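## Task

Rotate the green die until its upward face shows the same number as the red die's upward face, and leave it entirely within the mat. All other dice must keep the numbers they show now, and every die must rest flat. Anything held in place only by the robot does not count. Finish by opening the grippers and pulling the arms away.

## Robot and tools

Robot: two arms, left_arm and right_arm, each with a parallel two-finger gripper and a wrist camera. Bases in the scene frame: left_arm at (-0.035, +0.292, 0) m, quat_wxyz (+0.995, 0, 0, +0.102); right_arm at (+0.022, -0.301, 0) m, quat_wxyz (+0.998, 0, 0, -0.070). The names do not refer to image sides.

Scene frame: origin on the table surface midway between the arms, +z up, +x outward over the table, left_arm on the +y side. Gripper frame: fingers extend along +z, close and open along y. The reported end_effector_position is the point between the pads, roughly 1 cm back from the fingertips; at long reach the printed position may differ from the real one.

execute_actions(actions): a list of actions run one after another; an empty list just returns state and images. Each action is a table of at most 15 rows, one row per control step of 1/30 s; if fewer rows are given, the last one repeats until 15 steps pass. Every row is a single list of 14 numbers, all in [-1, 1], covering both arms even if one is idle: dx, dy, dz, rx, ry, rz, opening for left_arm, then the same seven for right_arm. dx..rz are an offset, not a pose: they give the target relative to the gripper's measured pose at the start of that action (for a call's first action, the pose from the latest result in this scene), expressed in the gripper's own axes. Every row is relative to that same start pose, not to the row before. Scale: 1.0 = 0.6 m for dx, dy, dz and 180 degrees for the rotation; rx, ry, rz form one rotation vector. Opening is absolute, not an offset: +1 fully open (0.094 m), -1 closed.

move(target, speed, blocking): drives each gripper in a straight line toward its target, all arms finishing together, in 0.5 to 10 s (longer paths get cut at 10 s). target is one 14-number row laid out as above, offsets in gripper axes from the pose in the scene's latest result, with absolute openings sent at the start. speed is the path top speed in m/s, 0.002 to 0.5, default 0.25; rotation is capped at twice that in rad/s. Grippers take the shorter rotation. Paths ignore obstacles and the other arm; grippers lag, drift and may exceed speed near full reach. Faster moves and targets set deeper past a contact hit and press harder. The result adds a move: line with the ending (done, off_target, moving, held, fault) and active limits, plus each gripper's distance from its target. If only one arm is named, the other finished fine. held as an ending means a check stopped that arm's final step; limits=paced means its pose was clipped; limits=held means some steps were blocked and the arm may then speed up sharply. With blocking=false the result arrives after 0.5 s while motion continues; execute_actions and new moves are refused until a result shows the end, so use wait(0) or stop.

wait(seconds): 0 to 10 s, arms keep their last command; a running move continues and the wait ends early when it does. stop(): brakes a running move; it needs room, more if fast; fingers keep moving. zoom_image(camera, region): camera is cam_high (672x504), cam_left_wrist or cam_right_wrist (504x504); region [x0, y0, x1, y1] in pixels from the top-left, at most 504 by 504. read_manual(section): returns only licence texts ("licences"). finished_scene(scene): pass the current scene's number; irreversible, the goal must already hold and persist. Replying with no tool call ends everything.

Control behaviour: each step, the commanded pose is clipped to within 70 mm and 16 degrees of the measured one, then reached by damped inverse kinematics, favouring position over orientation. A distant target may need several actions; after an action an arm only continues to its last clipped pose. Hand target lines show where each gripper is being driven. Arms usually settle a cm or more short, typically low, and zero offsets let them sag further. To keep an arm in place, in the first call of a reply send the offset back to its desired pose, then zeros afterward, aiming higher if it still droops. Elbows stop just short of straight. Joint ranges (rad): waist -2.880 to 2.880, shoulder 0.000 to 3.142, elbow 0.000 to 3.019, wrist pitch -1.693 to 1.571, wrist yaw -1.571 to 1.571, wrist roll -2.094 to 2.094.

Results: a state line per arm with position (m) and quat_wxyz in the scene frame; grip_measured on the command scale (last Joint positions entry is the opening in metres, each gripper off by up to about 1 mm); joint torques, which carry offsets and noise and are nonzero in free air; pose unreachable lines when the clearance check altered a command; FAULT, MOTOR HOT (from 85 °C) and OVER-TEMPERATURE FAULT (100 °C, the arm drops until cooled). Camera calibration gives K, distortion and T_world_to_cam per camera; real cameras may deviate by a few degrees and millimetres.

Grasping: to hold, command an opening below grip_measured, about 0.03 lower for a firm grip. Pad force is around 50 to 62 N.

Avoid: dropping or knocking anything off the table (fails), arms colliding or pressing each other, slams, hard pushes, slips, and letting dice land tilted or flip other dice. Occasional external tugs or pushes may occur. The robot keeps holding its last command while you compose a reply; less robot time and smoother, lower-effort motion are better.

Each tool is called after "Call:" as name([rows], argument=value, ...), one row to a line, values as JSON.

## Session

Call:
execute_actions(actions=[])

Scene clock: 0.00 s.
left_arm: end_effector_position=(+0.3451, +0.1541, +0.1914) grip_measured=+1.000 end_effector_quat_wxyz=(+0.004, -0.599, +0.797, +0.072) | right_arm: end_effector_position=(+0.1771, -0.0452, +0.2556) grip_measured=+1.000 end_effector_quat_wxyz=(+0.611, -0.314, +0.713, +0.137)
Joint positions: left_arm=[-0.586  1.491  1.284 -1.483 -0.082 -1.676  0.094] | right_arm=[ 1.589  0.433  0.339 -0.216  0.789  0.03   0.094]
Joint velocities: left_arm=[-0.005 -0.015 -0.012 -0.012 -0.051 -0.037  0.   ] | right_arm=[-0.024 -0.005 -0.007 -0.012 -0.037  0.007  0.   ]
Joint torques (N m, as the arm reports them, + toward a larger angle): no reading
Hand target (left_arm): +0.353, +0.151, +0.204; +0.013, -0.600, +0.798, +0.058
Hand target (right_arm): +0.178, -0.042, +0.275; +0.619, -0.303, +0.709, +0.150
camera_calibration (this result's frames):
cam_left_wrist: T_world_to_cam=[[0.955298, -0.268946, -0.122779, -0.26477], [-0.175517, -0.850103, 0.496507, 0.105126], [-0.237908, -0.452762, -0.859306, 0.438257], [0, 0, 0, 1]] pos_world=[0.375651, 0.216585, 0.291892]
cam_right_wrist: T_world_to_cam=[[0.615627, -0.763964, 0.193295, -0.19886], [-0.495221, -0.565856, -0.659214, 0.237308], [0.612993, 0.310106, -0.726687, 0.215576], [0, 0, 0, 1]] pos_world=[0.107797, -0.0844909, 0.351531]

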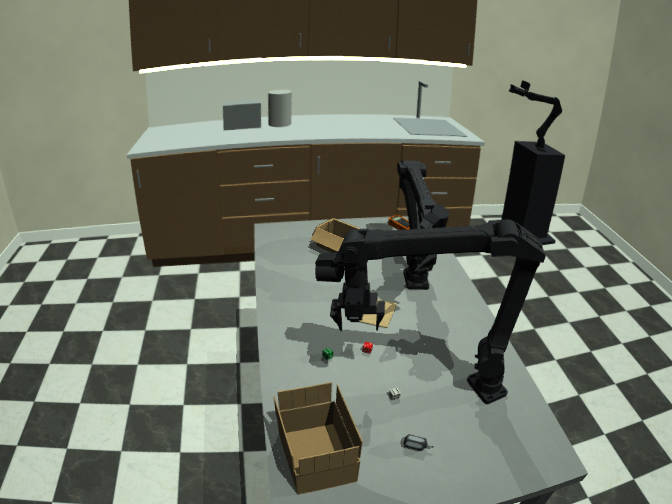

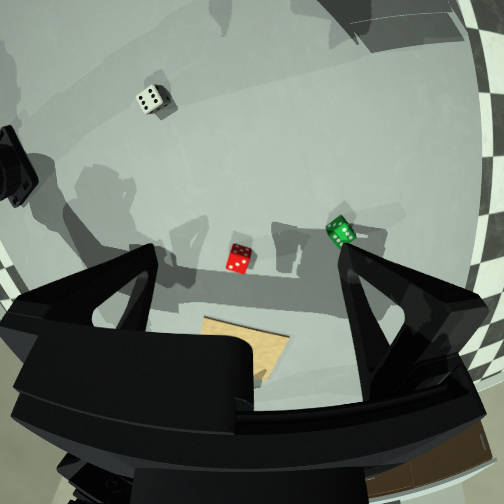

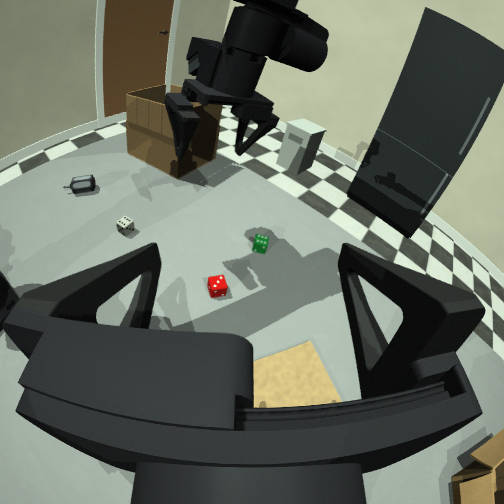

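Call:
zoom_image(camera="cam_left_wrist", region=[210, 200, 370, 290])

Call:
zoom_image(camera="cam_high", region=[310, 295, 410, 370])

Call:
zoom_image(camera="cam_right_wrist", region=[195, 220, 295, 310])

Region (210, 200, 370, 290) of cam_left_wrist's 504x504 image, scaled by 3.150, with more detail than that image has; it fills the top 284 rows of this view, and the rest is white.

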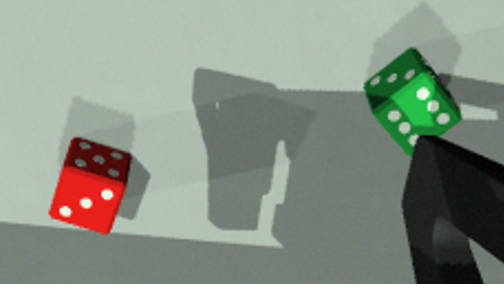

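Region (310, 295, 410, 370) of cam_high's 672x504 image, scaled by 5.040, with more detail than that image has; it fills the top 378 rows of this view, and the rest is white.

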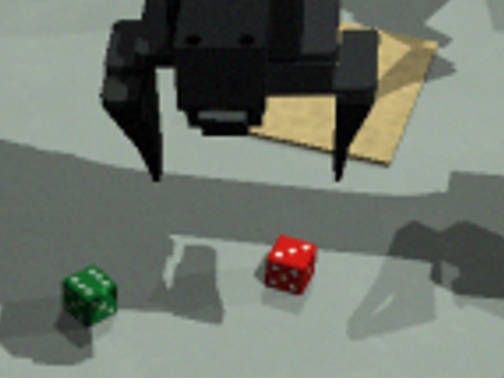

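Region (195, 220, 295, 310) of cam_right_wrist's 504x504 image, scaled by 5.040, with more detail than that image has; it fills the top 454 rows of this view, and the rest is white.

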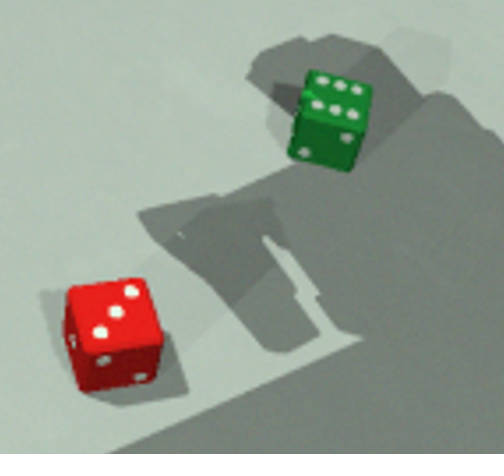

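Call:
move(target=[-0.015,-0.066,0.1,0,0,0.783,1,0,0,-0.2,0,0,0,1], speed=0.35)

Call:
move(target=[0,0,0.05,0,-0.375,0,1,0,0,0,0,0,0,1], speed=0.25)

Scene clock: 19.20 s.
left_arm: end_effector_position=(+0.3769, +0.1535, +0.1365) grip_measured=+1.000 end_effector_quat_wxyz=(-0.065, +0.549, +0.833, +0.029) | right_arm: end_effector_position=(+0.1026, -0.1084, +0.2497) grip_measured=+1.000 end_effector_quat_wxyz=(+0.624, -0.357, +0.687, +0.106)
Joint positions: left_arm=[-0.561  1.603  1.265 -1.347 -0.085  0.803  0.094] | right_arm=[ 2.251  0.357  0.418 -1.153  1.344  0.77   0.094]
Joint velocities: left_arm=[ 0.005 -0.005  0.007  0.007 -0.007 -0.095  0.   ] | right_arm=[ 0.005  0.005 -0.017 -0.002 -0.051  0.037  0.   ]
Joint torques (N m, as the arm reports them, + toward a larger angle): left_arm=[  1.15 -13.25   8.67   0.56   0.06   0.22] | right_arm=[-0.19  0.99  8.8   1.1   0.54  0.01]
Hand target (left_arm): +0.381, +0.158, +0.129; -0.067, +0.551, +0.831, +0.028
Hand target (right_arm): +0.103, -0.108, +0.250; +0.624, -0.354, +0.689, +0.107
Off the commanded pose (left_arm): 0.010 m, 0 deg.
Off the commanded pose (right_arm): 0.038 m, 7 deg.
move: held (right_arm); limits=held; held on 29 of 125 steps (right_arm), including the last (right_arm)
pose unreachable (right arm): on one or more control steps of this call, first in action 0 (counted from 0), this arm could not follow its commanded pose, so it was not sent that pose on those steps. On the call's last step it was still not sent that pose. It may still have moved: this result reports where it is.
cause: the commanded pose would bring two parts of the arm too close to each other (its wrist (the part past joint 4) and its wrist camera, with joints 5 (wrist yaw) and 6 (wrist roll) between them).
camera_calibration (this result's frames):
cam_left_wrist: T_world_to_cam=[[-0.918143, -0.396119, 0.0101778, 0.40542], [-0.281099, 0.669218, 0.687845, -0.0820377], [-0.27928, 0.628679, -0.725786, 0.229705], [0, 0, 0, 1]] pos_world=[0.413325, 0.0710851, 0.21902]
cam_right_wrist: T_world_to_cam=[[0.621914, -0.721201, 0.305108, -0.224047], [-0.420683, -0.636324, -0.64662, 0.142427], [0.660491, 0.273788, -0.699136, 0.260902], [0, 0, 0, 1]] pos_world=[0.0269315, -0.142385, 0.342861]

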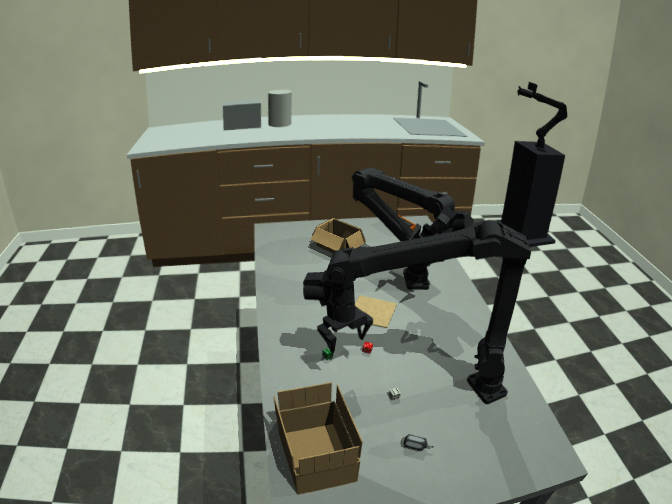

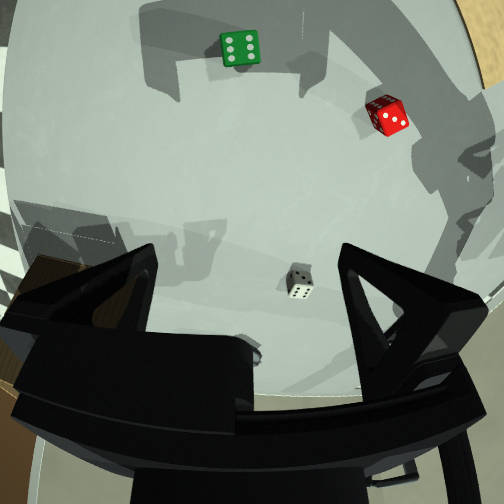

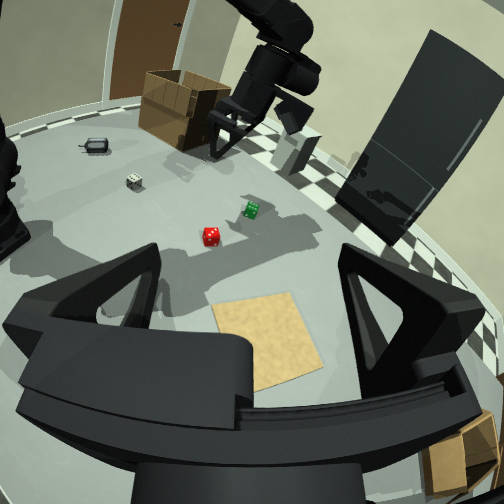

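Scene clock: 21.97 s.
left_arm: end_effector_position=(+0.3739, +0.1498, +0.1060) grip_measured=+1.000 end_effector_quat_wxyz=(+0.412, +0.478, +0.726, -0.274) | right_arm: end_effector_position=(+0.1026, -0.1084, +0.2497) grip_measured=+1.000 end_effector_quat_wxyz=(+0.624, -0.357, +0.687, +0.106)
Joint positions: left_arm=[-0.221  1.414  0.664 -0.22   0.903  0.849  0.094] | right_arm=[ 2.251  0.357  0.418 -1.153  1.344  0.77   0.094]
Joint velocities: left_arm=[-0.005 -0.005  0.002  0.012 -0.066 -0.066  0.   ] | right_arm=[ 0.024 -0.005  0.007 -0.002  0.066  0.007  0.   ]
Joint torques (N m, as the arm reports them, + toward a larger angle): left_arm=[ 0.94 -8.85  7.74  1.72  0.83 -0.1 ] | right_arm=[-0.84  2.78  8.93  0.9   0.55 -0.02]
Hand target (left_arm): +0.376, +0.154, +0.102; +0.413, +0.467, +0.731, -0.277
Hand target (right_arm): +0.103, -0.108, +0.250; +0.624, -0.357, +0.687, +0.106
Off the commanded pose (left_arm): 0.007 m, 1 deg.
Off the commanded pose (right_arm): 0.000 m, 0 deg.
move: done
camera_calibration (this result's frames):
cam_left_wrist: T_world_to_cam=[[-0.914349, -0.404925, -0.00124509, 0.402623], [-0.369904, 0.836513, -0.40425, 0.064444], [0.164732, -0.369165, -0.914648, 0.212517], [0, 0, 0, 1]] pos_world=[0.356968, 0.187578, 0.220931]
cam_right_wrist: T_world_to_cam=[[0.621914, -0.721201, 0.305108, -0.224047], [-0.420683, -0.636324, -0.64662, 0.142427], [0.660491, 0.273788, -0.699136, 0.260902], [0, 0, 0, 1]] pos_world=[0.0269315, -0.142385, 0.342861]

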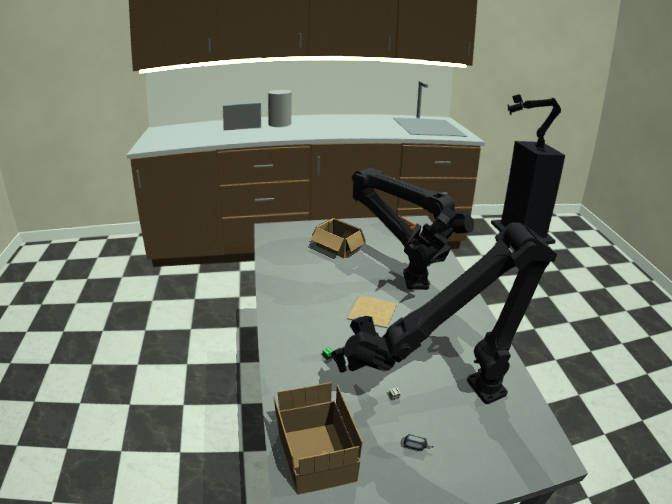

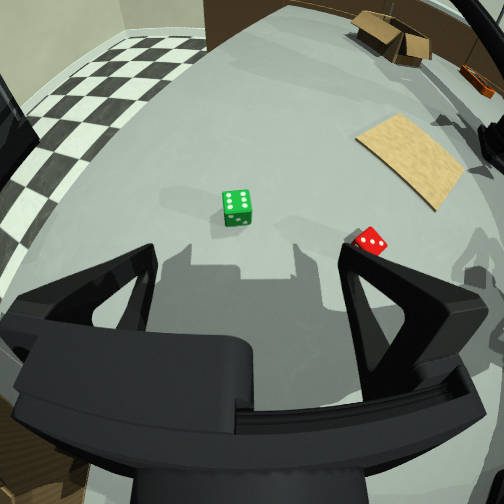

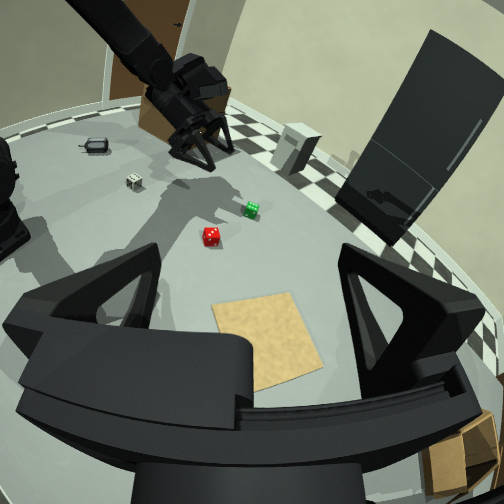

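Call:
move(target=[0.04,0.02,0.225,0,0,0,0.4,0,0,0,0,0,0,1], speed=0.08)

Scene clock: 27.70 s.
left_arm: end_effector_position=(+0.4116, +0.0663, +0.0150) grip_measured=+0.402 end_effector_quat_wxyz=(+0.403, +0.479, +0.730, -0.274) | right_arm: end_effector_position=(+0.1026, -0.1084, +0.2497) grip_measured=+1.000 end_effector_quat_wxyz=(+0.624, -0.357, +0.687, +0.106)
Joint positions: left_arm=[-0.431  1.758  0.711  0.234  0.765  0.617  0.066] | right_arm=[ 2.251  0.357  0.418 -1.153  1.344  0.77   0.094]
Joint velocities: left_arm=[-0.015 -0.015  0.007  0.002  0.037 -0.022 -0.   ] | right_arm=[-0.015 -0.024  0.012  0.017 -0.007 -0.051  0.   ]
Joint torques (N m, as the arm reports them, + toward a larger angle): left_arm=[ -1.05 -11.97   8.89   1.77   0.28  -0.18] | right_arm=[ 0.17  1.73  8.89  0.97  0.52 -0.02]
Hand target (left_arm): +0.426, +0.058, +0.019; +0.413, +0.477, +0.726, -0.273
Hand target (right_arm): +0.103, -0.108, +0.250; +0.624, -0.357, +0.687, +0.106
Off the commanded pose (left_arm): 0.016 m, 1 deg.
Off the commanded pose (right_arm): 0.000 m, 0 deg.
move: off_target (left_arm)
camera_calibration (this result's frames):
cam_left_wrist: T_world_to_cam=[[-0.915421, -0.40242, 0.00792428, 0.403319], [-0.373474, 0.841905, -0.389504, 0.112325], [0.150073, -0.35952, -0.920991, 0.0977452], [0, 0, 0, 1]] pos_world=[0.396488, 0.102878, 0.130577]
cam_right_wrist: T_world_to_cam=[[0.621914, -0.721201, 0.305108, -0.224047], [-0.420683, -0.636324, -0.64662, 0.142427], [0.660491, 0.273788, -0.699136, 0.260902], [0, 0, 0, 1]] pos_world=[0.0269315, -0.142385, 0.342861]

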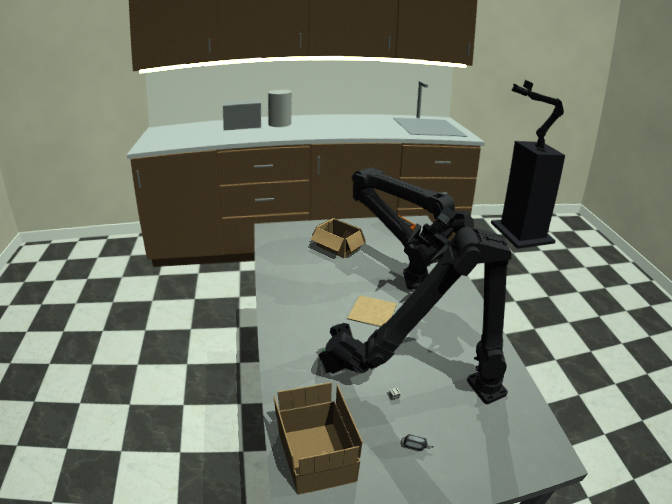

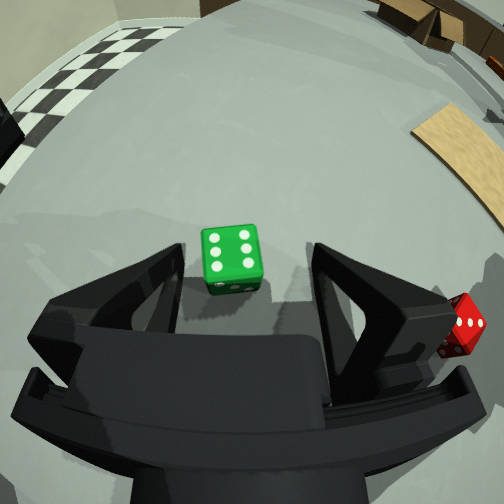

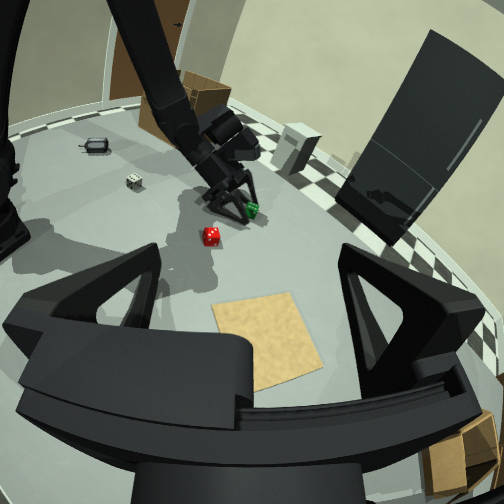

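Call:
move(target=[-0.018,0.028,0.028,0,0,0,0.4,0,0,0,0,0,0,1], speed=0.04)

Call:
move(target=[0,0,0,0,0,0,-0.62,0,0,0,0,0,0,1])

Call:
move(target=[-0.14,0,-0.09,0,0.5,0,-0.62,0,0.25,0,0,0,0,1], speed=0.2)

Scene clock: 34.33 s.
left_arm: end_effector_position=(+0.4243, +0.0631, +0.0151) grip_measured=+0.402 end_effector_quat_wxyz=(+0.406, +0.479, +0.729, -0.271) | right_arm: end_effector_position=(+0.1026, -0.1084, +0.2497) grip_measured=+1.000 end_effector_quat_wxyz=(+0.624, -0.357, +0.687, +0.106)
Joint positions: left_arm=[-0.433  1.779  0.744  0.23   0.76   0.615  0.066] | right_arm=[ 2.251  0.357  0.418 -1.153  1.344  0.77   0.094]
Joint velocities: left_arm=[-0.005 -0.005 -0.002 -0.022 -0.007  0.007  0.001] | right_arm=[-0.024 -0.015  0.027 -0.002  0.007 -0.022  0.   ]
Joint torques (N m, as the arm reports them, + toward a larger angle): left_arm=[ -1.18 -12.26   9.24   0.65   0.32  -0.09] | right_arm=[0.57 1.92 8.7  0.89 0.56 0.02]
Hand target (left_arm): +0.434, +0.055, +0.016; +0.404, +0.479, +0.730, -0.274
Hand target (right_arm): +0.103, -0.108, +0.250; +0.624, -0.357, +0.687, +0.106
Off the commanded pose (left_arm): 0.014 m, 0 deg.
Off the commanded pose (right_arm): 0.000 m, 0 deg.
move: off_target (left_arm)
camera_calibration (this result's frames):
cam_left_wrist: T_world_to_cam=[[-0.914333, -0.404964, 0.000210209, 0.413383], [-0.372716, 0.841321, -0.391488, 0.119529], [0.158361, -0.358028, -0.920183, 0.0911983], [0, 0, 0, 1]] pos_world=[0.408078, 0.0994946, 0.130626]
cam_right_wrist: T_world_to_cam=[[0.621914, -0.721201, 0.305108, -0.224047], [-0.420683, -0.636324, -0.64662, 0.142427], [0.660491, 0.273788, -0.699136, 0.260902], [0, 0, 0, 1]] pos_world=[0.0269315, -0.142385, 0.342861]

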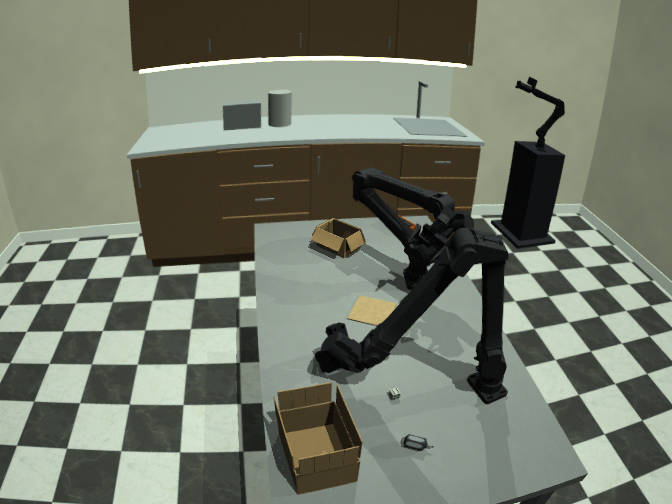

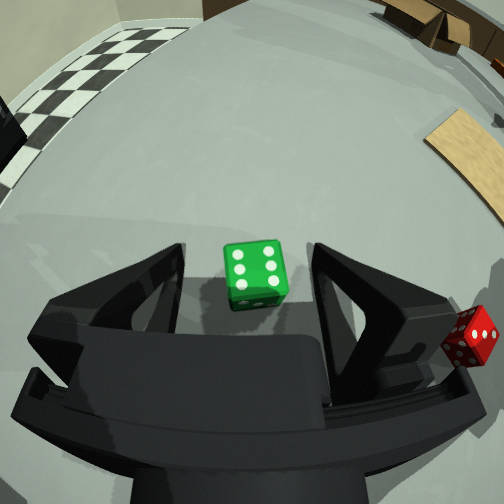

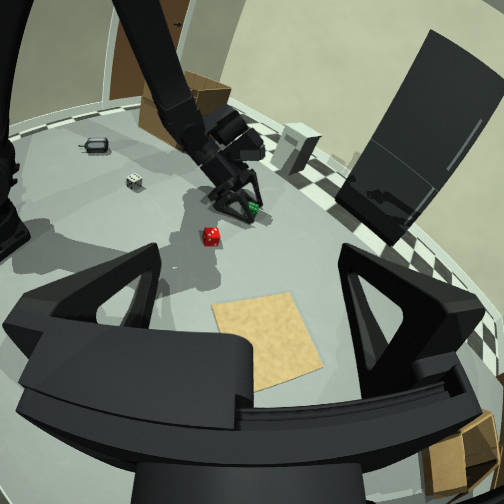

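Scene clock: 34.83 s.
left_arm: end_effector_position=(+0.4243, +0.0631, +0.0151) grip_measured=-0.481 end_effector_quat_wxyz=(+0.406, +0.479, +0.729, -0.271) | right_arm: end_effector_position=(+0.1026, -0.1084, +0.2497) grip_measured=+1.000 end_effector_quat_wxyz=(+0.624, -0.357, +0.687, +0.106)
Joint positions: left_arm=[-0.433  1.779  0.744  0.23   0.76   0.615  0.024] | right_arm=[ 2.251  0.357  0.418 -1.153  1.344  0.77   0.094]
Joint velocities: left_arm=[-0.005 -0.005 -0.002  0.002  0.007  0.007  0.001] | right_arm=[-0.024 -0.015  0.002 -0.002  0.007  0.037  0.   ]
Joint torques (N m, as the arm reports them, + toward a larger angle): left_arm=[ -0.01 -14.28   6.21   1.18   0.52   0.04] | right_arm=[0.47 1.89 8.72 1.3  0.58 0.03]
Hand target (left_arm): +0.424, +0.063, +0.015; +0.406, +0.479, +0.729, -0.271
Hand target (right_arm): +0.103, -0.108, +0.250; +0.624, -0.357, +0.687, +0.106
Off the commanded pose (left_arm): 0.000 m, 0 deg.
Off the commanded pose (right_arm): 0.000 m, 0 deg.
move: done
camera_calibration (this result's frames):
cam_left_wrist: T_world_to_cam=[[-0.914333, -0.404964, 0.000210209, 0.413383], [-0.372716, 0.841321, -0.391488, 0.119529], [0.158361, -0.358028, -0.920183, 0.0911983], [0, 0, 0, 1]] pos_world=[0.408078, 0.0994946, 0.130626]
cam_right_wrist: T_world_to_cam=[[0.621914, -0.721201, 0.305108, -0.224047], [-0.420683, -0.636324, -0.64662, 0.142427], [0.660491, 0.273788, -0.699136, 0.260902], [0, 0, 0, 1]] pos_world=[0.0269315, -0.142385, 0.342861]

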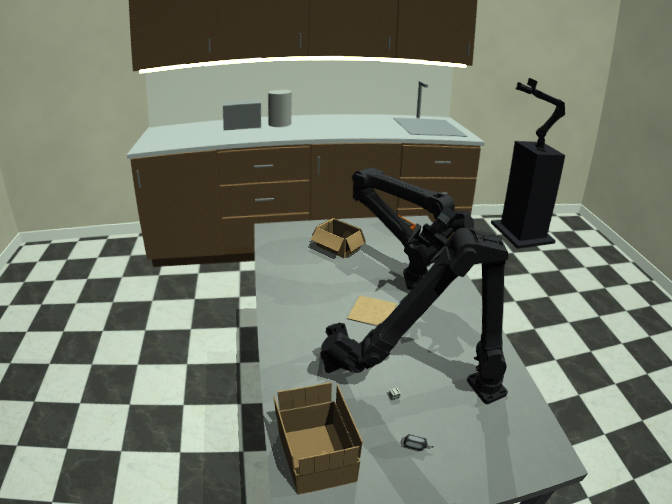

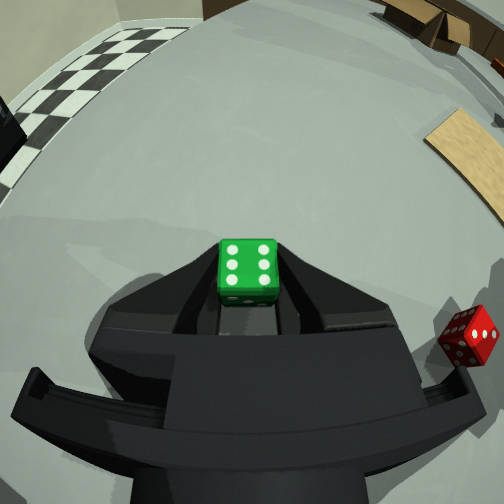

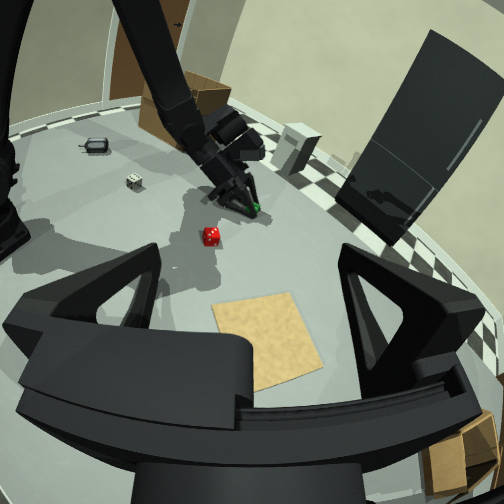

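Scene clock: 39.10 s.
left_arm: end_effector_position=(+0.4115, +0.0812, +0.1103) grip_measured=-0.481 end_effector_quat_wxyz=(-0.228, +0.547, +0.793, +0.141) | right_arm: end_effector_position=(+0.0979, -0.1018, +0.2438) grip_measured=+1.000 end_effector_quat_wxyz=(+0.624, -0.363, +0.685, +0.095)
Joint positions: left_arm=[-0.748  1.984  1.647 -1.693 -0.302  0.594  0.024] | right_arm=[ 2.258  0.42   0.418 -1.153  1.348  0.811  0.094]
Joint velocities: left_arm=[ 0.005 -0.005 -0.012  0.012 -0.022 -0.037  0.   ] | right_arm=[ 0.015 -0.015  0.002 -0.017 -0.037  0.037  0.   ]
Joint torques (N m, as the arm reports them, + toward a larger angle): left_arm=[ -1.06 -18.94  12.86  -1.07  -0.19  -0.1 ] | right_arm=[-0.02  0.76  8.8   1.03  0.6   0.  ]
Hand target (left_arm): +0.422, +0.070, +0.121; -0.214, +0.544, +0.798, +0.147
Hand target (right_arm): +0.098, -0.102, +0.244; +0.624, -0.361, +0.686, +0.097
Off the commanded pose (left_arm): 0.021 m, 2 deg.
Off the commanded pose (right_arm): 0.141 m, 1 deg; position clipped at the last step of the last action.
joint sent to its limit (left arm) — the command would take joint 4 (wrist pitch) past its lower limit, so that joint was sent only as far as its limit.
move: held (right_arm), off_target (left_arm); limits=paced,held; held on 115 of 128 steps (right_arm), including the last (right_arm)
pose unreachable (right arm): on one or more control steps of this call, first in action 0 (counted from 0), this arm could not follow its commanded pose, so it was not sent that pose on those steps. On the call's last step it was still not sent that pose. It may still have moved: this result reports where it is.
cause: the commanded pose would bring two parts of the arm too close to each other (its wrist (the part past joint 4) and its wrist camera, with joints 5 (wrist yaw) and 6 (wrist roll) between them).
camera_calibration (this result's frames):
cam_left_wrist: T_world_to_cam=[[-0.934376, -0.355973, 0.0149643, 0.411703], [-0.128984, 0.377119, 0.917139, -0.0701144], [-0.33212, 0.855023, -0.398286, 0.233029], [0, 0, 0, 1]] pos_world=[0.453035, -0.0262485, 0.150956]
cam_right_wrist: T_world_to_cam=[[0.615333, -0.717011, 0.327508, -0.218883], [-0.414935, -0.647882, -0.63881, 0.137115], [0.67022, 0.257186, -0.696176, 0.254683], [0, 0, 0, 1]] pos_world=[0.020886, -0.133607, 0.33658]

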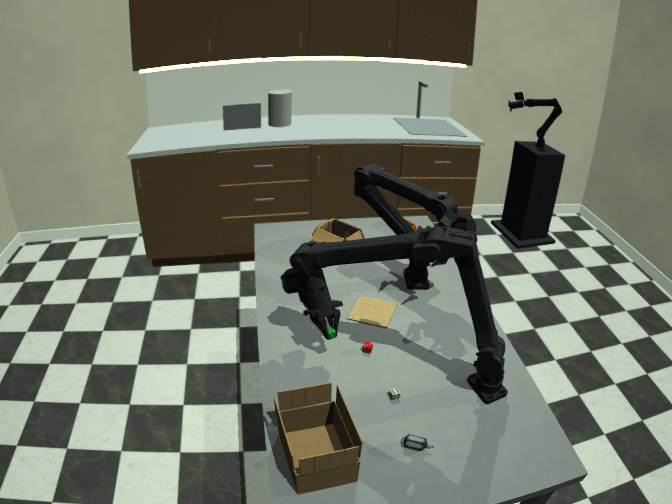

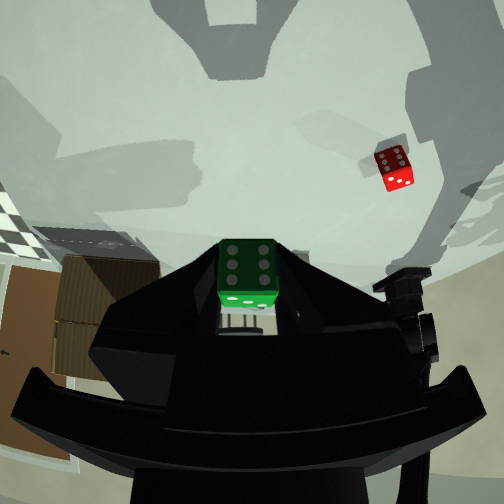

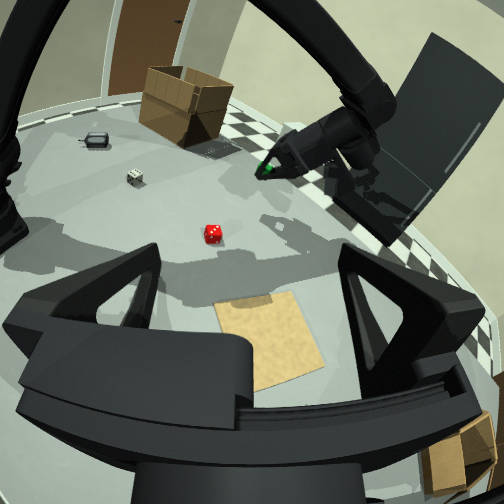

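Call:
move(target=[-0.26,-0.4,-0.067,0.206,-0.01,-0.342,-0.62,0,0,0,0,0,0,1], speed=0.15)

Scene clock: 51.40 s.
left_arm: end_effector_position=(+0.2499, -0.1475, +0.0632) grip_measured=-0.481 end_effector_quat_wxyz=(-0.270, -0.020, +0.963, -0.013) | right_arm: end_effector_position=(+0.0979, -0.1018, +0.2438) grip_measured=+1.000 end_effector_quat_wxyz=(+0.624, -0.363, +0.685, +0.095)
Joint positions: left_arm=[-1.062  2.032  1.599 -1.489  0.429 -0.822  0.024] | right_arm=[ 2.258  0.42   0.418 -1.153  1.348  0.811  0.094]
Joint velocities: left_arm=[-0.005 -0.015 -0.022 -0.017  0.037 -0.037 -0.   ] | right_arm=[-0.005 -0.015 -0.007  0.007  0.007 -0.022  0.   ]
Joint torques (N m, as the arm reports them, + toward a larger angle): left_arm=[ -0.65 -22.17   7.86   0.13   0.5   -0.13] | right_arm=[-0.28  0.62  8.69  0.97  0.59  0.07]
Hand target (left_arm): +0.248, -0.152, +0.071; -0.263, -0.023, +0.964, -0.021
Hand target (right_arm): +0.098, -0.102, +0.244; +0.624, -0.363, +0.685, +0.095
Off the commanded pose (left_arm): 0.011 m, 1 deg.
Off the commanded pose (right_arm): 0.000 m, 0 deg.
move: off_target (left_arm)
camera_calibration (this result's frames):
cam_left_wrist: T_world_to_cam=[[0.039871, -0.999201, 0.00271834, -0.157555], [-0.39424, -0.0132314, 0.918912, 0.0471116], [-0.918142, -0.0377096, -0.394453, 0.370724], [0, 0, 0, 1]] pos_world=[0.365232, -0.142826, 0.10337]
cam_right_wrist: T_world_to_cam=[[0.615333, -0.717011, 0.327508, -0.218883], [-0.414935, -0.647882, -0.63881, 0.137115], [0.67022, 0.257186, -0.696176, 0.254683], [0, 0, 0, 1]] pos_world=[0.020886, -0.133607, 0.33658]

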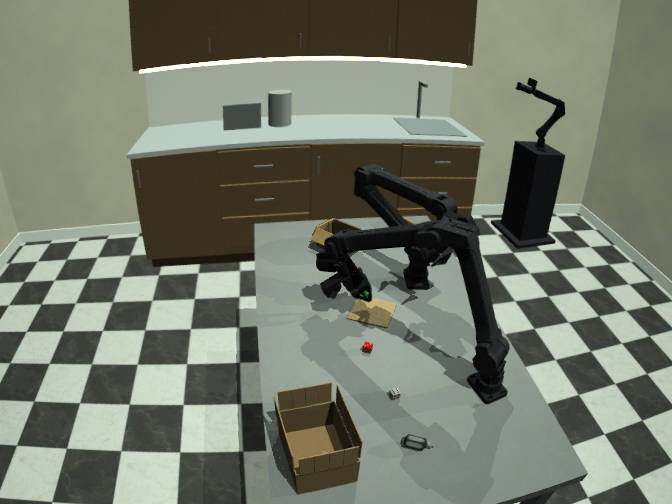

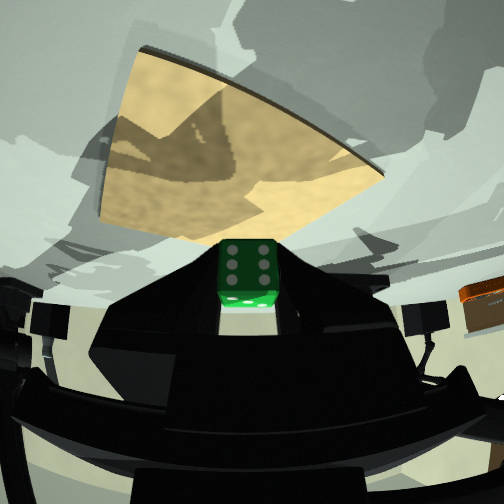

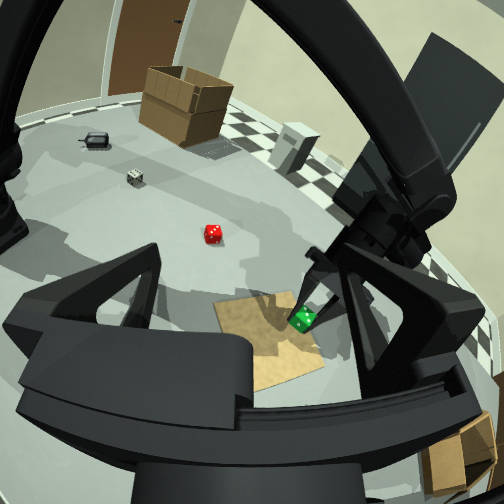

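d=(-.01,+.015,-.04).

Call:
move(target=[-0.02,0.025,0.065,0,0,0,-0.62,0,0,0,0,0,0,1], speed=0.04)

Scene clock: 55.57 s.
left_arm: end_effector_position=(+0.2381, -0.1338, +0.0295) grip_measured=-0.481 end_effector_quat_wxyz=(-0.270, -0.021, +0.962, -0.012) | right_arm: end_effector_position=(+0.0979, -0.1018, +0.2438) grip_measured=+1.000 end_effector_quat_wxyz=(+0.624, -0.363, +0.685, +0.095)
Joint positions: left_arm=[-1.062  2.032  1.499 -1.39   0.429 -0.825  0.024] | right_arm=[ 2.258  0.42   0.418 -1.153  1.348  0.811  0.094]
Joint velocities: left_arm=[-0.005 -0.015 -0.007 -0.002 -0.007 -0.007  0.   ] | right_arm=[-0.024 -0.015 -0.002 -0.032 -0.037  0.007  0.   ]
Joint torques (N m, as the arm reports them, + toward a larger angle): left_arm=[  0.03 -18.82   7.51   0.14   0.34   0.08] | right_arm=[1.47 1.95 8.62 0.85 0.62 0.05]
Hand target (left_arm): +0.239, -0.134, +0.023; -0.270, -0.020, +0.963, -0.013
Hand target (right_arm): +0.098, -0.102, +0.244; +0.624, -0.363, +0.685, +0.095
Off the commanded pose (left_arm): 0.006 m, 0 deg.
Off the commanded pose (right_arm): 0.000 m, 0 deg.
move: done
camera_calibration (this result's frames):
cam_left_wrist: T_world_to_cam=[[0.0421508, -0.999111, 0.000134926, -0.143818], [-0.393201, -0.0164644, 0.919305, 0.0729053], [-0.918486, -0.0388025, -0.393546, 0.34703], [0, 0, 0, 1]] pos_world=[0.353471, -0.129024, 0.0695696]
cam_right_wrist: T_world_to_cam=[[0.615333, -0.717011, 0.327508, -0.218883], [-0.414935, -0.647882, -0.63881, 0.137115], [0.67022, 0.257186, -0.696176, 0.254683], [0, 0, 0, 1]] pos_world=[0.020886, -0.133607, 0.33658]

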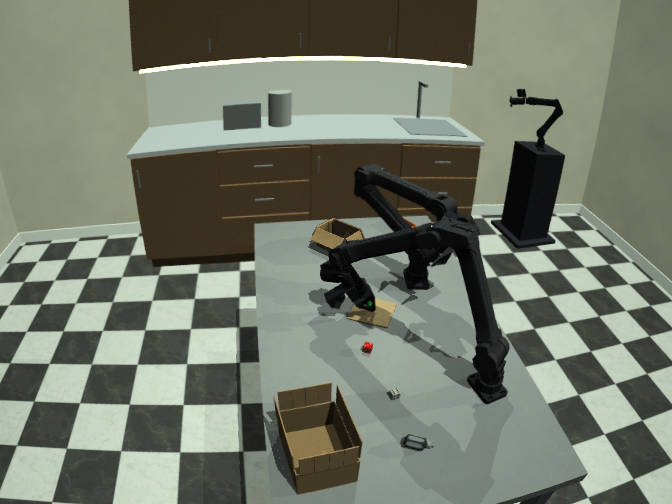

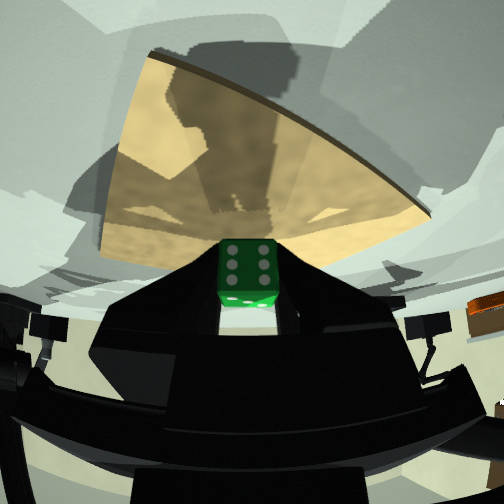

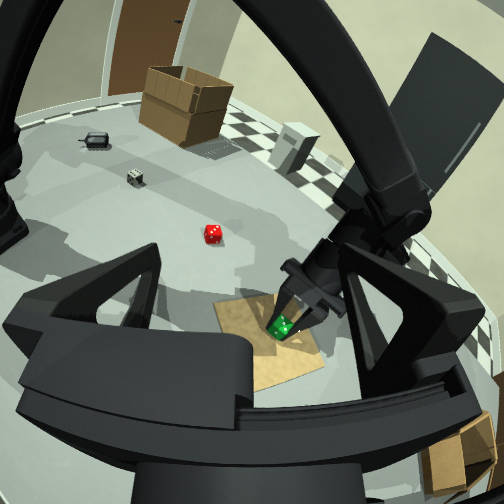

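Call:
move(target=[-0.015,0,0.025,0,0,0,-0.62,0,0,0,0,0,0,1], speed=0.02)

Call:
move(target=[0,0,0,0,0,0,0.4,0,0,0,0,0,0,1])

Call:
move(target=[0,0,-0.2,0,0,0,0.4,0,0,0,0,0,0,1], speed=0.12)

Scene clock: 62.30 s.
left_arm: end_effector_position=(+0.2387, -0.1345, +0.0236) grip_measured=-0.481 end_effector_quat_wxyz=(-0.268, -0.020, +0.963, -0.015) | right_arm: end_effector_position=(+0.0979, -0.1018, +0.2438) grip_measured=+1.000 end_effector_quat_wxyz=(+0.624, -0.363, +0.685, +0.095)
Joint positions: left_arm=[-1.062  2.037  1.492 -1.369  0.429 -0.825  0.024] | right_arm=[ 2.258  0.42   0.418 -1.153  1.348  0.811  0.094]
Joint velocities: left_arm=[-0.024 -0.005  0.007 -0.012  0.007  0.007 -0.002] | right_arm=[-0.015 -0.015  0.007 -0.002  0.066  0.037  0.   ]
Joint torques (N m, as the arm reports them, + toward a larger angle): left_arm=[ -0.26 -18.19   7.34   0.23   0.37   0.04] | right_arm=[-0.01  1.68  8.81  0.99  0.56 -0.04]
Hand target (left_arm): +0.238, -0.134, +0.012; -0.270, -0.021, +0.962, -0.012
Hand target (right_arm): +0.098, -0.102, +0.244; +0.624, -0.363, +0.685, +0.095
Off the commanded pose (left_arm): 0.012 m, 0 deg.
Off the commanded pose (right_arm): 0.000 m, 0 deg.
move: off_target (left_arm)
camera_calibration (this result's frames):
cam_left_wrist: T_world_to_cam=[[0.042132, -0.99909, 0.00670895, -0.144654], [-0.398242, -0.0106349, 0.917219, 0.0806068], [-0.916312, -0.0413161, -0.398328, 0.344456], [0, 0, 0, 1]] pos_world=[0.353824, -0.129433, 0.0642425]
cam_right_wrist: T_world_to_cam=[[0.615333, -0.717011, 0.327508, -0.218883], [-0.414935, -0.647882, -0.63881, 0.137115], [0.67022, 0.257186, -0.696176, 0.254683], [0, 0, 0, 1]] pos_world=[0.020886, -0.133607, 0.33658]

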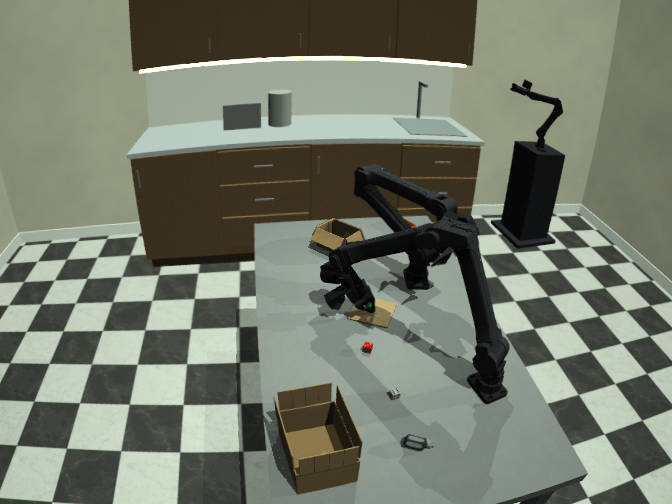

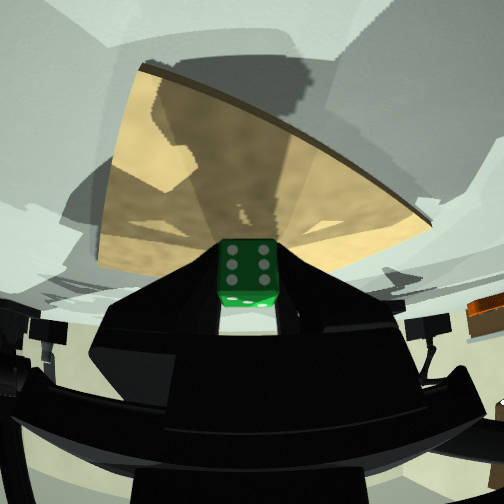

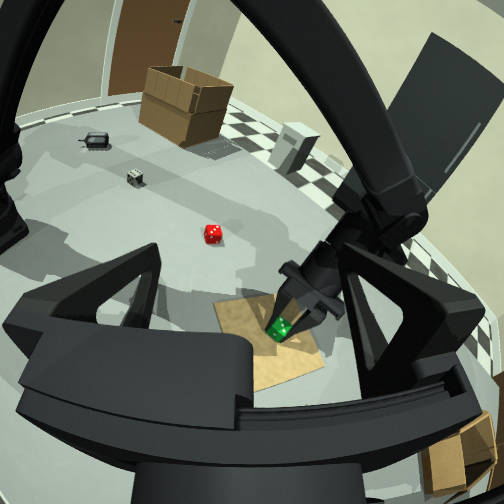

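Scene clock: 62.80 s.
left_arm: end_effector_position=(+0.2385, -0.1348, +0.0237) grip_measured=+0.398 end_effector_quat_wxyz=(-0.268, -0.021, +0.963, -0.016) | right_arm: end_effector_position=(+0.0979, -0.1018, +0.2438) grip_measured=+1.000 end_effector_quat_wxyz=(+0.624, -0.363, +0.685, +0.095)
Joint positions: left_arm=[-1.062  2.037  1.492 -1.369  0.431 -0.825  0.066] | right_arm=[ 2.258  0.42   0.418 -1.153  1.348  0.811  0.094]
Joint velocities: left_arm=[-0.005  0.015  0.007 -0.007  0.066 -0.051 -0.002] | right_arm=[ 0.005 -0.015  0.012 -0.012 -0.037 -0.022  0.   ]
Joint torques (N m, as the arm reports them, + toward a larger angle): left_arm=[ -0.07 -19.88   7.73  -0.28   0.28   0.04] | right_arm=[-0.16  0.74  8.78  1.13  0.58  0.04]
Hand target (left_arm): +0.239, -0.135, +0.024; -0.268, -0.020, +0.963, -0.016
Hand target (right_arm): +0.098, -0.102, +0.244; +0.624, -0.363, +0.685, +0.095
Off the commanded pose (left_arm): 0.000 m, 0 deg.
Off the commanded pose (right_arm): 0.000 m, 0 deg.
move: done
camera_calibration (this result's frames):
cam_left_wrist: T_world_to_cam=[[0.0429136, -0.999046, 0.00804804, -0.145133], [-0.396738, -0.00964754, 0.917881, 0.0801275], [-0.916928, -0.0425826, -0.396774, 0.34423], [0, 0, 0, 1]] pos_world=[0.353652, -0.129563, 0.0642021]
cam_right_wrist: T_world_to_cam=[[0.615333, -0.717011, 0.327508, -0.218883], [-0.414935, -0.647882, -0.63881, 0.137115], [0.67022, 0.257186, -0.696176, 0.254683], [0, 0, 0, 1]] pos_world=[0.020886, -0.133607, 0.33658]

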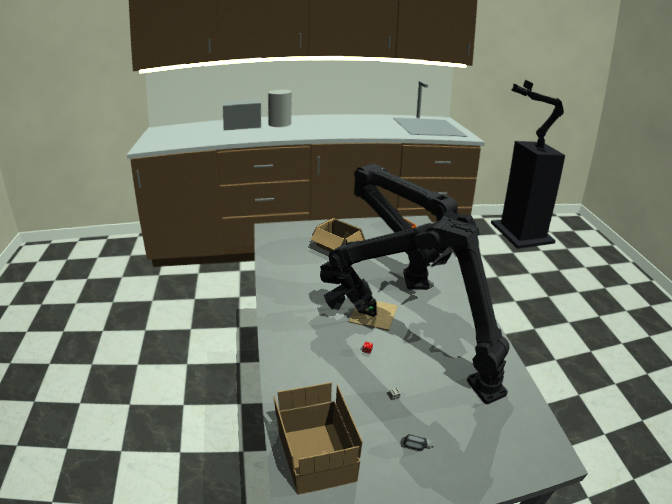

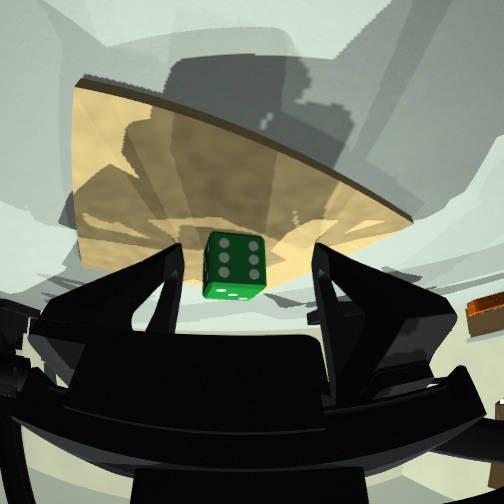

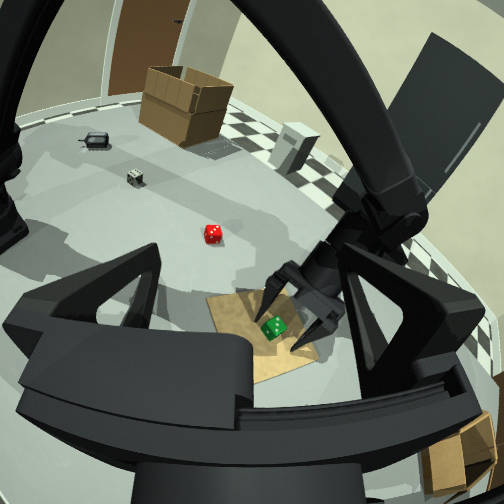

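Scene clock: 64.20 s.
left_arm: end_effector_position=(+0.2863, -0.1207, +0.1051) grip_measured=+0.398 end_effector_quat_wxyz=(-0.285, -0.030, +0.958, +0.002) | right_arm: end_effector_position=(+0.0979, -0.1018, +0.2438) grip_measured=+1.000 end_effector_quat_wxyz=(+0.624, -0.363, +0.685, +0.095)
Joint positions: left_arm=[-0.983  2.037  1.711 -1.671  0.404 -0.753  0.066] | right_arm=[ 2.258  0.42   0.418 -1.153  1.348  0.811  0.094]
Joint velocities: left_arm=[ 0.005 -0.015  0.007 -0.012  0.081  0.051  0.001] | right_arm=[-0.005  0.005  0.002 -0.007 -0.037 -0.051  0.   ]
Joint torques (N m, as the arm reports them, + toward a larger angle): left_arm=[  1.25 -22.26  12.53  -0.91   0.19   0.23] | right_arm=[-0.01  1.89  8.73  0.8   0.53  0.05]
Hand target (left_arm): +0.299, -0.126, +0.127; -0.269, -0.021, +0.963, -0.016
Hand target (right_arm): +0.098, -0.102, +0.244; +0.624, -0.363, +0.685, +0.095
Off the commanded pose (left_arm): 0.027 m, 3 deg.
Off the commanded pose (right_arm): 0.000 m, 0 deg.
move: off_target (left_arm)
camera_calibration (this result's frames):
cam_left_wrist: T_world_to_cam=[[0.0504837, -0.998186, -0.0328102, -0.131608], [-0.363214, -0.0489524, 0.930419, 0.00891206], [-0.930337, -0.0350539, -0.365027, 0.422423], [0, 0, 0, 1]] pos_world=[0.402877, -0.116126, 0.141586]
cam_right_wrist: T_world_to_cam=[[0.615333, -0.717011, 0.327508, -0.218883], [-0.414935, -0.647882, -0.63881, 0.137115], [0.67022, 0.257186, -0.696176, 0.254683], [0, 0, 0, 1]] pos_world=[0.020886, -0.133607, 0.33658]

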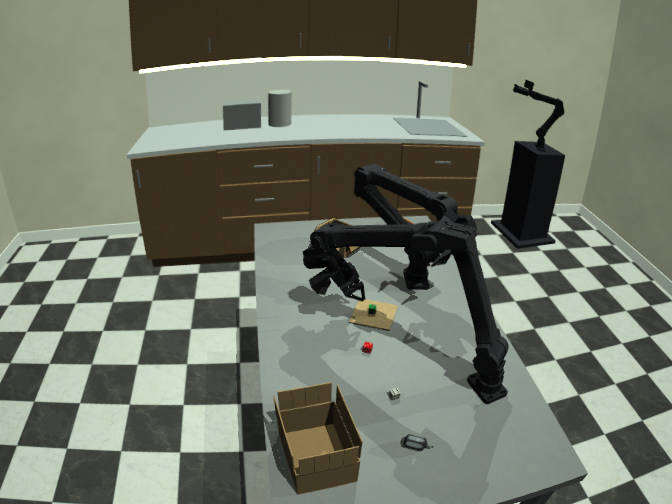

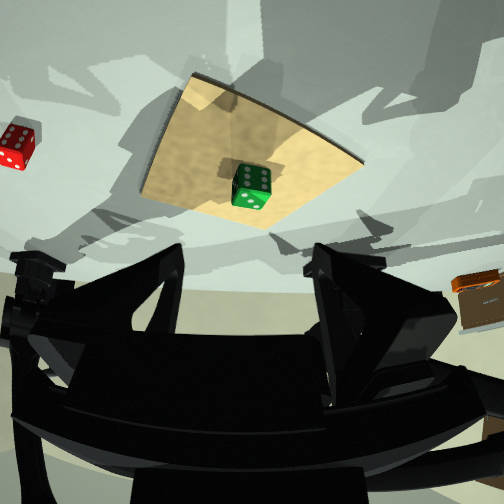

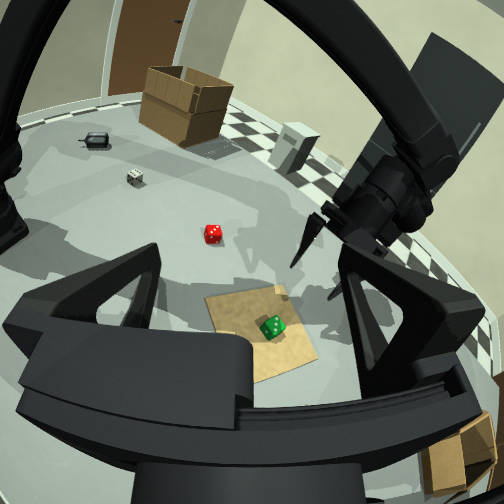

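Call:
finished_scene(scene=2)

The scene is finished: the task was done.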